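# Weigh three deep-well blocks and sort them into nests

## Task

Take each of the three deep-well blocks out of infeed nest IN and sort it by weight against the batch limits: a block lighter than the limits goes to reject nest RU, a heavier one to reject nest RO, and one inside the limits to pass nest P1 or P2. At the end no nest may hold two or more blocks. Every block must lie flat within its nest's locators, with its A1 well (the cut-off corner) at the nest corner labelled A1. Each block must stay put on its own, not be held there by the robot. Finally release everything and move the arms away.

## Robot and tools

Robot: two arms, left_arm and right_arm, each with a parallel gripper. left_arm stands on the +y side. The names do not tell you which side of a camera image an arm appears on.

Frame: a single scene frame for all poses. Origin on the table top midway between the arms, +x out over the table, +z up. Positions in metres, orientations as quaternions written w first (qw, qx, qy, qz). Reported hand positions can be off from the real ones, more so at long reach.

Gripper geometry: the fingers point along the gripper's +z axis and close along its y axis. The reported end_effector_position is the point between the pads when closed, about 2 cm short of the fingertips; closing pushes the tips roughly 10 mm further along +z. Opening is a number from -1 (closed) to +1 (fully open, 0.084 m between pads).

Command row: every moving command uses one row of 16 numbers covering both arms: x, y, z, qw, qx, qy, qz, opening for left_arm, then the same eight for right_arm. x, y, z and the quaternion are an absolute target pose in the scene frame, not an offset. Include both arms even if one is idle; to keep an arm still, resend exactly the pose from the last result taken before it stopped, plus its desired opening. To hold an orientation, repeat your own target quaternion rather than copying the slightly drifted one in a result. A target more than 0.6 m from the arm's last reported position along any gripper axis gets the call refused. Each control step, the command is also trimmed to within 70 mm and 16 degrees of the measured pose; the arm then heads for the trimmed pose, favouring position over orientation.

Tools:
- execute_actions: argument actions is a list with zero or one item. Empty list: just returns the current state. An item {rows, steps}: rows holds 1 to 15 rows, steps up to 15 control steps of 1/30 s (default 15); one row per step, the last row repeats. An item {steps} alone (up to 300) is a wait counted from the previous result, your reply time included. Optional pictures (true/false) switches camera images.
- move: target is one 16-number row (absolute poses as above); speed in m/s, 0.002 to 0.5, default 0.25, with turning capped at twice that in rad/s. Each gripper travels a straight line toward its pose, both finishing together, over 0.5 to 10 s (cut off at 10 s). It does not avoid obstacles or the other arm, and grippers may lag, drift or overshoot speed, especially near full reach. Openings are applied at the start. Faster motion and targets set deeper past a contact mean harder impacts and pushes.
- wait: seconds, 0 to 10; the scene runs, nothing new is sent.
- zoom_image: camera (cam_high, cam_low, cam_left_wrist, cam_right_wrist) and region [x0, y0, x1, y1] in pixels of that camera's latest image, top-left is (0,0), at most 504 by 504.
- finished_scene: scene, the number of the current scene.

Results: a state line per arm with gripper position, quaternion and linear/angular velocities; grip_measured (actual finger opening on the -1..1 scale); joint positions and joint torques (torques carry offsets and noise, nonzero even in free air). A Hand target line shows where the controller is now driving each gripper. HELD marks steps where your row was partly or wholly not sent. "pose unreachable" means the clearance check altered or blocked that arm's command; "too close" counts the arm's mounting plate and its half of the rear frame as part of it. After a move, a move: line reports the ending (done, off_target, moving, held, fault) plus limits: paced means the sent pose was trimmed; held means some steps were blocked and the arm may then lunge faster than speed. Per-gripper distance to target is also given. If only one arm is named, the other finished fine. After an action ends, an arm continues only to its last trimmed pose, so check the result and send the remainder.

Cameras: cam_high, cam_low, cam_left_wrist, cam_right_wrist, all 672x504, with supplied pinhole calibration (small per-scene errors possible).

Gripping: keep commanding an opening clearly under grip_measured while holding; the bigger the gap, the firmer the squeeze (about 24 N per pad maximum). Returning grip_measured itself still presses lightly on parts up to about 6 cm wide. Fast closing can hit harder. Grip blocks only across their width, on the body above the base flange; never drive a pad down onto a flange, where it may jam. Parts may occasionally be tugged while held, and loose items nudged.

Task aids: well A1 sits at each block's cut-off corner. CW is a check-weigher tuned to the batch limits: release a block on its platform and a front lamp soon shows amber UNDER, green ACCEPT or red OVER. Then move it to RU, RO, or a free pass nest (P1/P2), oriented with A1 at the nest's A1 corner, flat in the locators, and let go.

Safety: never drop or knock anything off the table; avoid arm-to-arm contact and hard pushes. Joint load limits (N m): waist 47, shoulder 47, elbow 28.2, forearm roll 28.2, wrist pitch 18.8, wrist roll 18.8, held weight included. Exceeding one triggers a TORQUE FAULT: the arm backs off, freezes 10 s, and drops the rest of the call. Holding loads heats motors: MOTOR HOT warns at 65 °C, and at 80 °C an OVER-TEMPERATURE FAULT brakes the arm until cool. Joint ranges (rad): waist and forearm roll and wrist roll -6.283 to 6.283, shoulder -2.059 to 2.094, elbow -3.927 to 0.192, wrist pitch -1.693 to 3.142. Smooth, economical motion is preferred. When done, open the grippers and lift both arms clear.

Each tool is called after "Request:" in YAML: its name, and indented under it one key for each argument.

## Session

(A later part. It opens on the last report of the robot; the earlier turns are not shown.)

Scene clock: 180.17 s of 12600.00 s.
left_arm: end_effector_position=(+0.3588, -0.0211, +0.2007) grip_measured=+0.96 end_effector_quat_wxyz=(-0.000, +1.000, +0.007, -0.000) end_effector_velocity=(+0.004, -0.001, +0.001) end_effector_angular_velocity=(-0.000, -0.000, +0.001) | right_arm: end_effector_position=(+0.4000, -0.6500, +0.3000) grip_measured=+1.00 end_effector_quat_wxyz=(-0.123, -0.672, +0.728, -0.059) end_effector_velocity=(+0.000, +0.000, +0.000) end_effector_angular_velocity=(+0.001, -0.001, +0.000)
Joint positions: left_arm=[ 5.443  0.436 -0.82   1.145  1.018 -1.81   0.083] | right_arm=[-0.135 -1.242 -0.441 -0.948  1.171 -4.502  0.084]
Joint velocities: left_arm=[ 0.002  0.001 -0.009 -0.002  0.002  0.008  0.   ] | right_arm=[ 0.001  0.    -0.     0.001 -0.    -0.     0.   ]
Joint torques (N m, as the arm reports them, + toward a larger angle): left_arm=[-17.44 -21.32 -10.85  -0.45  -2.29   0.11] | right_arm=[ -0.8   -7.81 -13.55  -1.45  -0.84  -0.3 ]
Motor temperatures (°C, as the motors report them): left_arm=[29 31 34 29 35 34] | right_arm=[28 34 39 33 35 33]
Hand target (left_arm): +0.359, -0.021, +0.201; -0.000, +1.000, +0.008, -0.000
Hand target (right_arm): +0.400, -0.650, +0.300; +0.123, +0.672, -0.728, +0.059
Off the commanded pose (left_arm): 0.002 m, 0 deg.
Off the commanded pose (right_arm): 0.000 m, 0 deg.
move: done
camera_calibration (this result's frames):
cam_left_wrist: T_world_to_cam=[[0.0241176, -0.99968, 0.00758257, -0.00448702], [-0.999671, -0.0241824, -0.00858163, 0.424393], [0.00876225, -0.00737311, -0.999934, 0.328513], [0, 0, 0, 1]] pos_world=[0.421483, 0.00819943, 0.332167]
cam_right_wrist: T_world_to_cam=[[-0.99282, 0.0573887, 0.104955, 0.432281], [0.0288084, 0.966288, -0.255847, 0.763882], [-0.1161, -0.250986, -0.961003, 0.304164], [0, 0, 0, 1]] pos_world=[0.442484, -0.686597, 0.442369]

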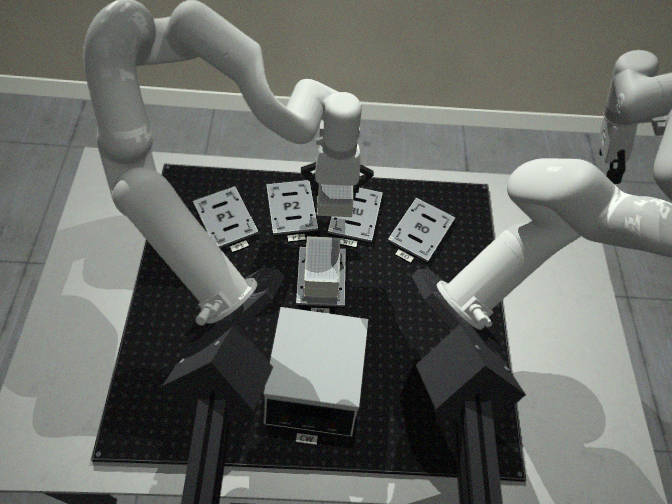

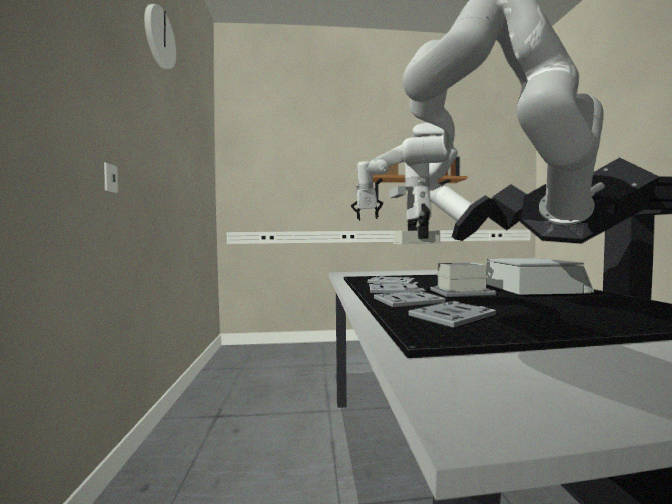

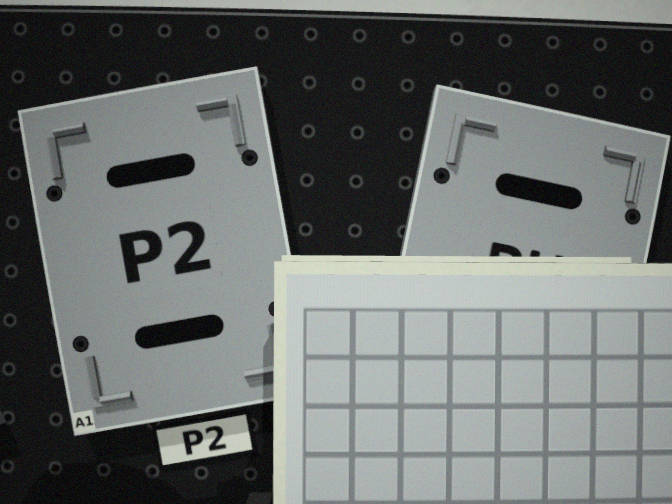

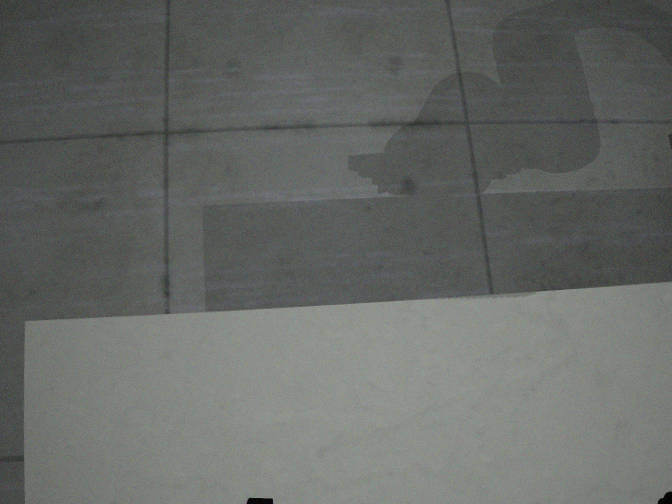

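Request:
move:
  target: [0.423,0.094,0.09,0,0.9946,0.1038,0,0, 0.4,-0.65,0.3,0.123,0.672,-0.728,0.059,1]
  speed: 0.08

Request:
execute_actions:
  actions:
    - {"steps":15}

Request:
zoom_image:
  camera: "cam_left_wrist"
  region: [200,170,400,320]

Request:
zoom_image:
  camera: "cam_left_wrist"
  region: [472,170,672,320]

Scene clock: 197.07 s of 12600.00 s.
left_arm: end_effector_position=(+0.4230, +0.0933, +0.0903) grip_measured=+0.96 end_effector_quat_wxyz=(+0.000, +0.995, +0.103, -0.000) end_effector_velocity=(+0.001, +0.001, -0.001) end_effector_angular_velocity=(-0.001, -0.002, +0.001) | right_arm: end_effector_position=(+0.4000, -0.6500, +0.3000) grip_measured=+1.00 end_effector_quat_wxyz=(-0.123, -0.672, +0.728, -0.059) end_effector_velocity=(+0.000, +0.001, -0.000) end_effector_angular_velocity=(+0.002, -0.001, +0.000)
Joint positions: left_arm=[ 5.909  0.305 -0.739  1.505  0.85  -1.889  0.083] | right_arm=[-0.135 -1.242 -0.441 -0.948  1.171 -4.502  0.084]
Joint velocities: left_arm=[ 0.004 -0.    -0.001  0.005 -0.003 -0.001  0.   ] | right_arm=[0.002 0.    0.    0.001 0.    0.001 0.   ]
Joint torques (N m, as the arm reports them, + toward a larger angle): left_arm=[-14.89 -22.33  -4.97  -0.35  -2.22  -0.06] | right_arm=[ -0.26  -7.66 -14.05  -0.79  -1.19  -0.23]
Motor temperatures (°C, as the motors report them): left_arm=[30 31 34 29 35 34] | right_arm=[28 34 39 33 35 33]
Hand target (left_arm): +0.423, +0.093, +0.090; +0.000, +0.995, +0.104, -0.000
Hand target (right_arm): +0.400, -0.650, +0.300; +0.123, +0.672, -0.728, +0.059
Off the commanded pose (left_arm): 0.001 m, 0 deg.
Off the commanded pose (right_arm): 0.000 m, 0 deg.
After step 90, 11.30 s passed at rest.
move: done
camera_calibration (this result's frames):
cam_left_wrist: T_world_to_cam=[[0.215211, -0.97653, 0.00858666, 0.026042], [-0.976519, -0.21528, -0.00812736, 0.498423], [0.00978515, -0.00663593, -0.99993, 0.217862], [0, 0, 0, 1]] pos_world=[0.478983, 0.134177, 0.221674]
cam_right_wrist: T_world_to_cam=[[-0.99282, 0.0573887, 0.104955, 0.432281], [0.0288085, 0.966288, -0.255846, 0.763882], [-0.1161, -0.250986, -0.961003, 0.304164], [0, 0, 0, 1]] pos_world=[0.442484, -0.686597, 0.442369]

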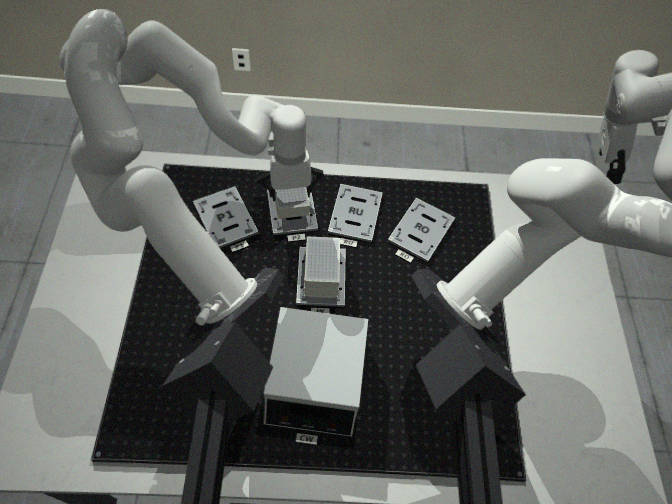

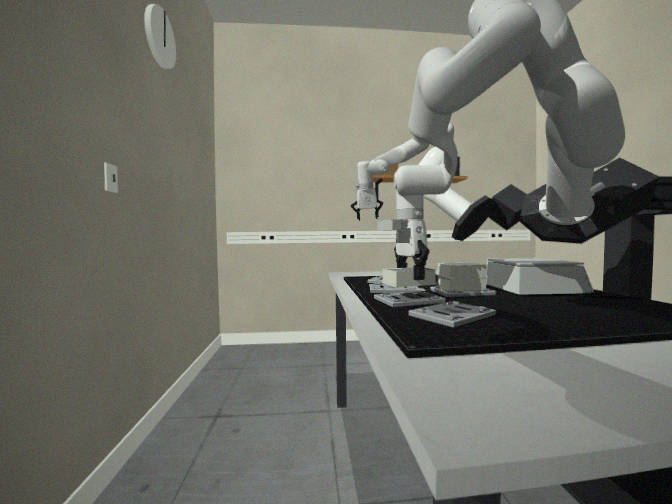

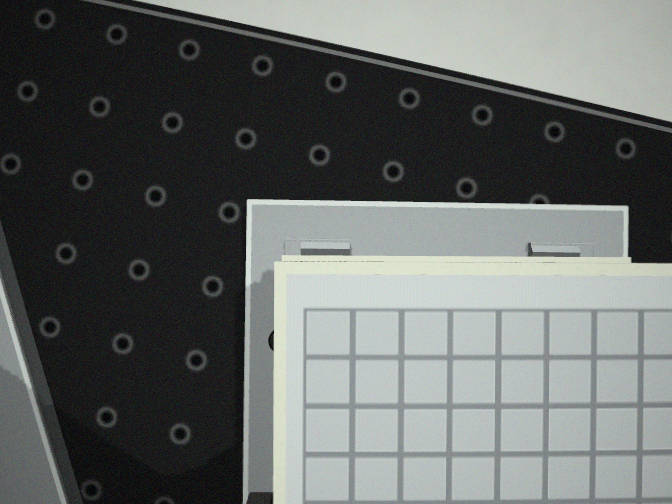

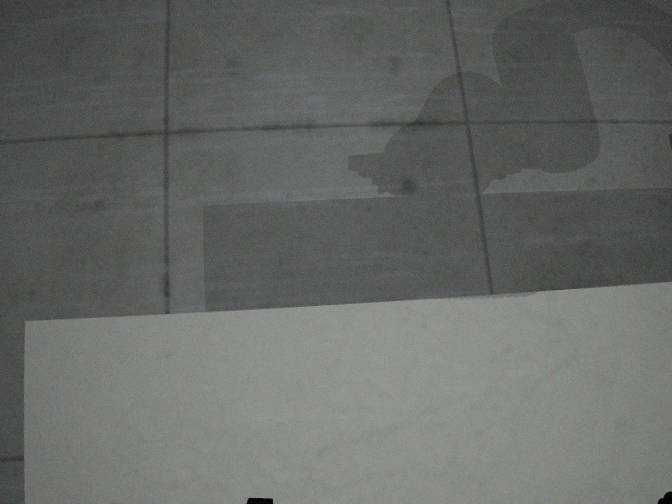

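Scene clock: 197.57 s of 12600.00 s.
left_arm: end_effector_position=(+0.4232, +0.0935, +0.0901) grip_measured=+0.96 end_effector_quat_wxyz=(+0.000, +0.995, +0.104, -0.000) end_effector_velocity=(+0.000, -0.000, -0.000) end_effector_angular_velocity=(-0.003, +0.001, +0.002) | right_arm: end_effector_position=(+0.4000, -0.6500, +0.3000) grip_measured=+1.00 end_effector_quat_wxyz=(-0.123, -0.672, +0.728, -0.059) end_effector_velocity=(+0.000, -0.000, -0.000) end_effector_angular_velocity=(+0.000, -0.002, +0.002)
Joint positions: left_arm=[ 5.91   0.305 -0.74   1.506  0.85  -1.889  0.083] | right_arm=[-0.135 -1.242 -0.441 -0.948  1.171 -4.502  0.084]
Joint velocities: left_arm=[ 0.001  0.    -0.    -0.    -0.003 -0.001 -0.   ] | right_arm=[-0.001 -0.     0.     0.    -0.003 -0.002 -0.   ]
Joint torques (N m, as the arm reports them, + toward a larger angle): left_arm=[-15.21 -22.44  -5.06  -0.5   -2.24   0.08] | right_arm=[ -0.73  -7.26 -13.54  -0.79  -0.98  -0.33]
Motor temperatures (°C, as the motors report them): left_arm=[30 31 34 29 35 34] | right_arm=[28 34 39 33 35 33]
Hand target (left_arm): +0.423, +0.093, +0.090; +0.000, +0.995, +0.104, -0.000
Hand target (right_arm): +0.400, -0.650, +0.300; +0.123, +0.672, -0.728, +0.059
Off the commanded pose (left_arm): 0.001 m, 0 deg.
Off the commanded pose (right_arm): 0.000 m, 0 deg.
Steps of this call (steps 1 to 15: nothing new was sent). Readings (end_effector_position):
1: left_arm (+0.4231, +0.0933, +0.0903) | right_arm (+0.4000, -0.6500, +0.3000)
2: left_arm (+0.4231, +0.0933, +0.0902) | right_arm (+0.4000, -0.6500, +0.3000)
4: left_arm (+0.4231, +0.0934, +0.0902) | right_arm (+0.4000, -0.6500, +0.3000)
8: left_arm (+0.4231, +0.0934, +0.0901) | right_arm (+0.4000, -0.6500, +0.3000)
15: the state above
camera_calibration (this result's frames):
cam_left_wrist: T_world_to_cam=[[0.215609, -0.976443, 0.00848675, 0.0260364], [-0.976431, -0.215677, -0.00814985, 0.498594], [0.00978826, -0.00652955, -0.999931, 0.21767], [0, 0, 0, 1]] pos_world=[0.479098, 0.13438, 0.221497]
cam_right_wrist: T_world_to_cam=[[-0.99282, 0.0573887, 0.104955, 0.432281], [0.0288085, 0.966288, -0.255847, 0.763882], [-0.1161, -0.250986, -0.961003, 0.304164], [0, 0, 0, 1]] pos_world=[0.442484, -0.686597, 0.442369]

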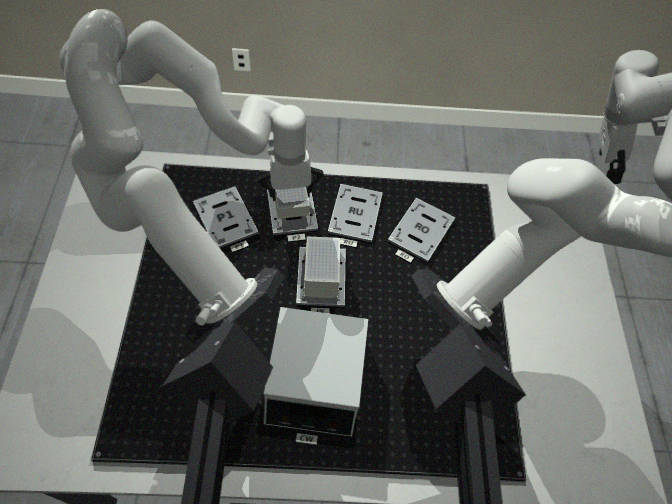

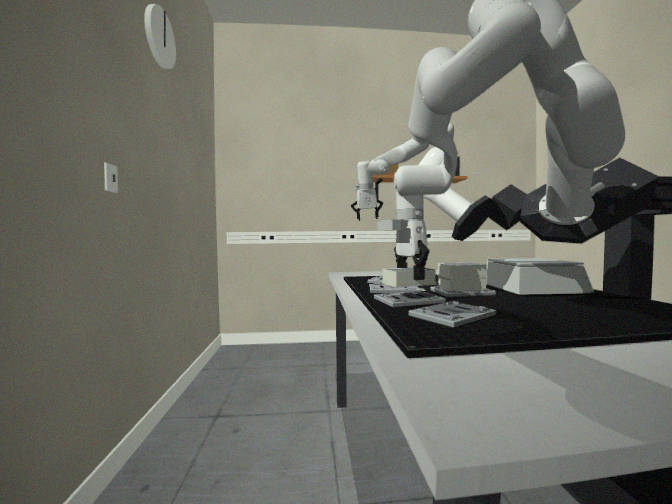

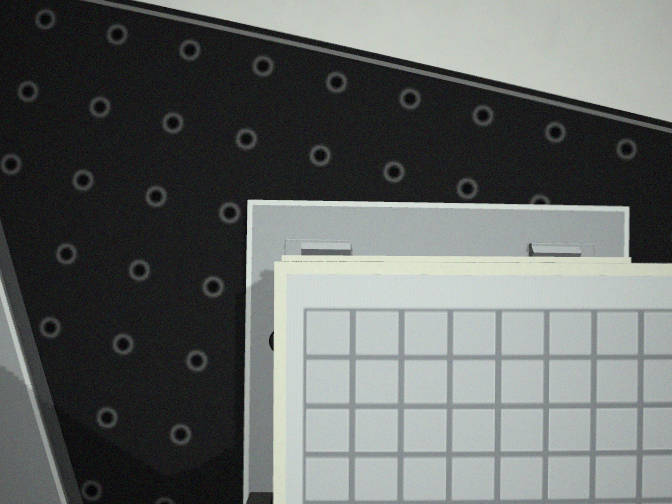

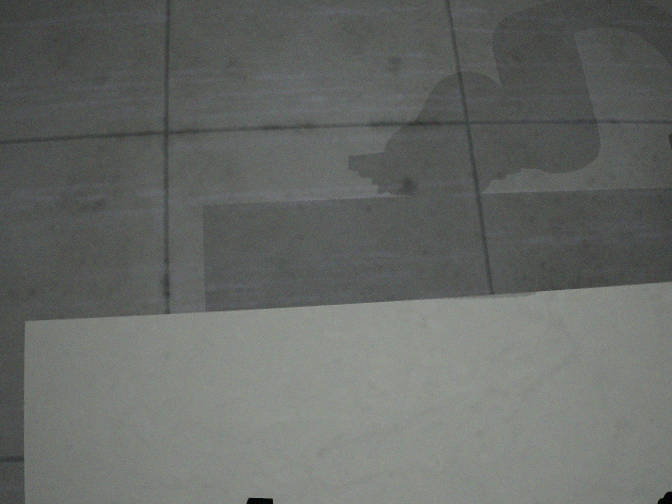

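Region (200, 170, 400, 320) of cam_left_wrist's 672x504 image, scaled by 2.520, with more detail than that image has; it fills the top 378 rows of this view, and the rest is white.

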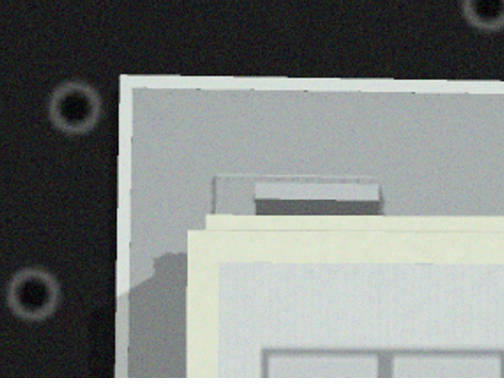

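Region (472, 170, 672, 320) of cam_left_wrist's 672x504 image, scaled by 2.520, with more detail than that image has; it fills the top 378 rows of this view, and the rest is white.

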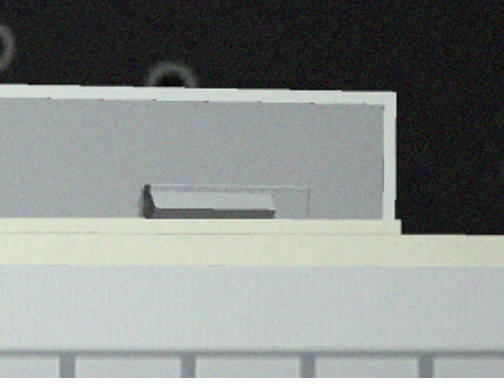

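Request:
move:
  target: [0.4231,0.0907,0.0615,0,0.9951,0.0984,0,0, 0.4,-0.65,0.3,0.123,0.672,-0.728,0.059,1]
  speed: 0.015

Request:
zoom_image:
  camera: "cam_left_wrist"
  region: [200,170,400,320]

Request:
zoom_image:
  camera: "cam_left_wrist"
  region: [472,170,672,320]

Scene clock: 215.23 s of 12600.00 s.
left_arm: end_effector_position=(+0.4231, +0.0906, +0.0617) grip_measured=+0.96 end_effector_quat_wxyz=(+0.000, +0.995, +0.098, -0.000) end_effector_velocity=(+0.001, -0.001, -0.001) end_effector_angular_velocity=(-0.001, -0.002, -0.002) | right_arm: end_effector_position=(+0.4000, -0.6500, +0.3000) grip_measured=+1.00 end_effector_quat_wxyz=(-0.123, -0.672, +0.728, -0.059) end_effector_velocity=(+0.000, +0.000, +0.000) end_effector_angular_velocity=(+0.000, -0.001, +0.001)
Joint positions: left_arm=[ 5.964  0.385 -0.788  1.583  0.827 -1.92   0.083] | right_arm=[-0.135 -1.242 -0.441 -0.948  1.171 -4.502  0.084]
Joint velocities: left_arm=[ 0.001  0.004 -0.003  0.005 -0.001 -0.002 -0.   ] | right_arm=[ 0.001 -0.     0.    -0.    -0.001 -0.     0.   ]
Joint torques (N m, as the arm reports them, + toward a larger angle): left_arm=[-15.77 -22.89  -3.89  -0.39  -2.2    0.13] | right_arm=[ -0.67  -7.73 -14.15  -0.8   -1.11  -0.02]
Motor temperatures (°C, as the motors report them): left_arm=[30 31 34 29 35 34] | right_arm=[28 34 39 33 35 33]
Hand target (left_arm): +0.423, +0.091, +0.062; +0.000, +0.995, +0.098, -0.000
Hand target (right_arm): +0.400, -0.650, +0.300; +0.123, +0.672, -0.728, +0.059
Off the commanded pose (left_arm): 0.000 m, 0 deg.
Off the commanded pose (right_arm): 0.000 m, 0 deg.
After step 90, 12.47 s passed at rest.
move: done
camera_calibration (this result's frames):
cam_left_wrist: T_world_to_cam=[[0.205319, -0.97866, 0.00830949, 0.0280892], [-0.978639, -0.20539, -0.00894965, 0.497736], [0.0104654, -0.00629446, -0.999925, 0.188906], [0, 0, 0, 1]] pos_world=[0.47936, 0.130909, 0.193113]
cam_right_wrist: T_world_to_cam=[[-0.99282, 0.0573887, 0.104955, 0.432281], [0.0288084, 0.966288, -0.255847, 0.763882], [-0.1161, -0.250986, -0.961003, 0.304164], [0, 0, 0, 1]] pos_world=[0.442484, -0.686597, 0.442369]

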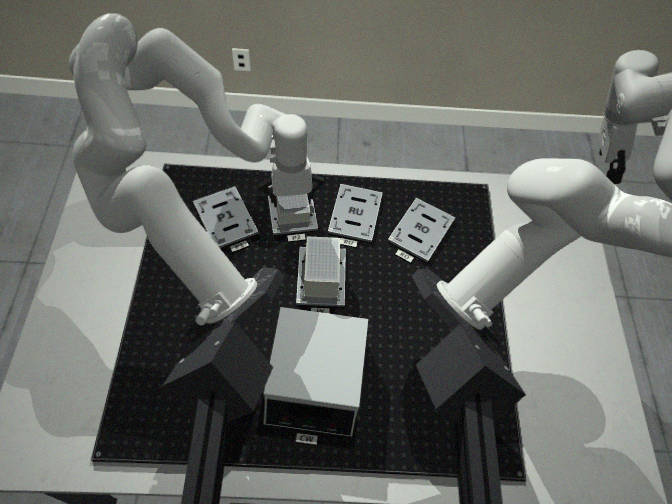

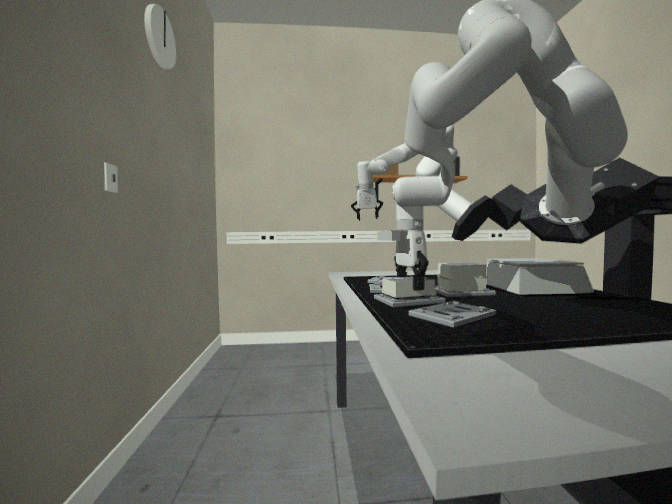

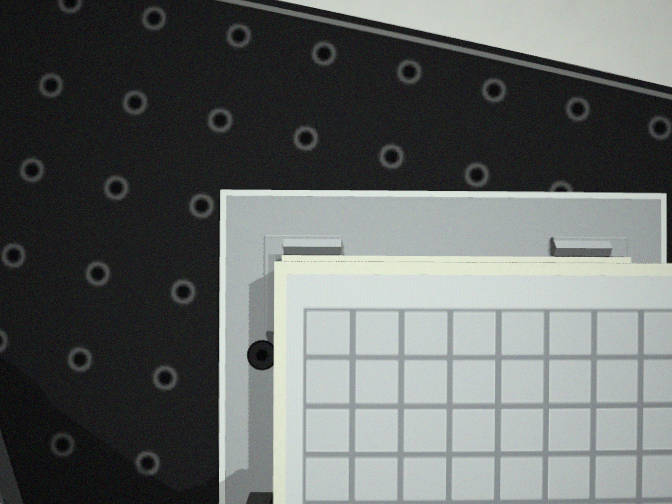

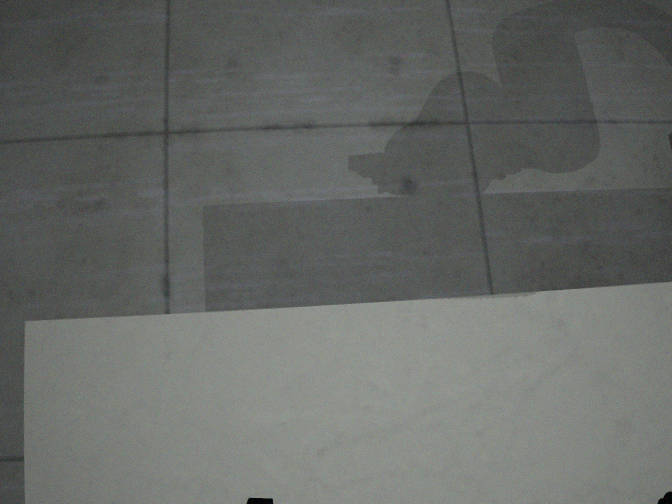

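Region (200, 170, 400, 320) of cam_left_wrist's 672x504 image, scaled by 2.520, with more detail than that image has; it fills the top 378 rows of this view, and the rest is white.

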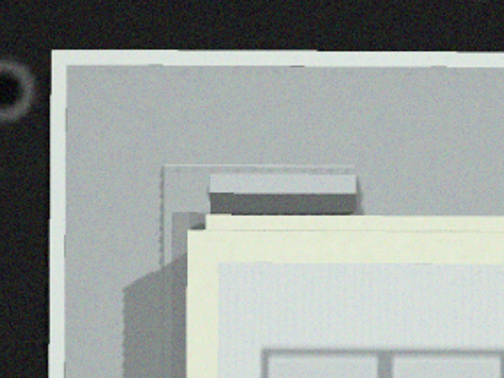

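Region (472, 170, 672, 320) of cam_left_wrist's 672x504 image, scaled by 2.520, with more detail than that image has; it fills the top 378 rows of this view, and the rest is white.

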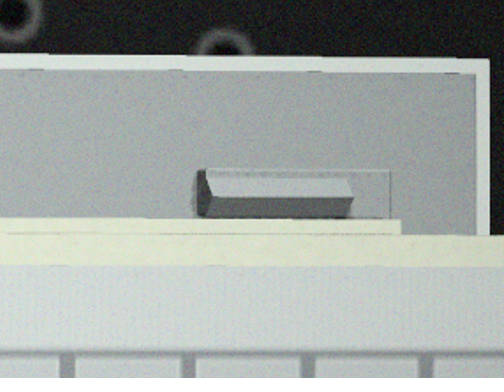

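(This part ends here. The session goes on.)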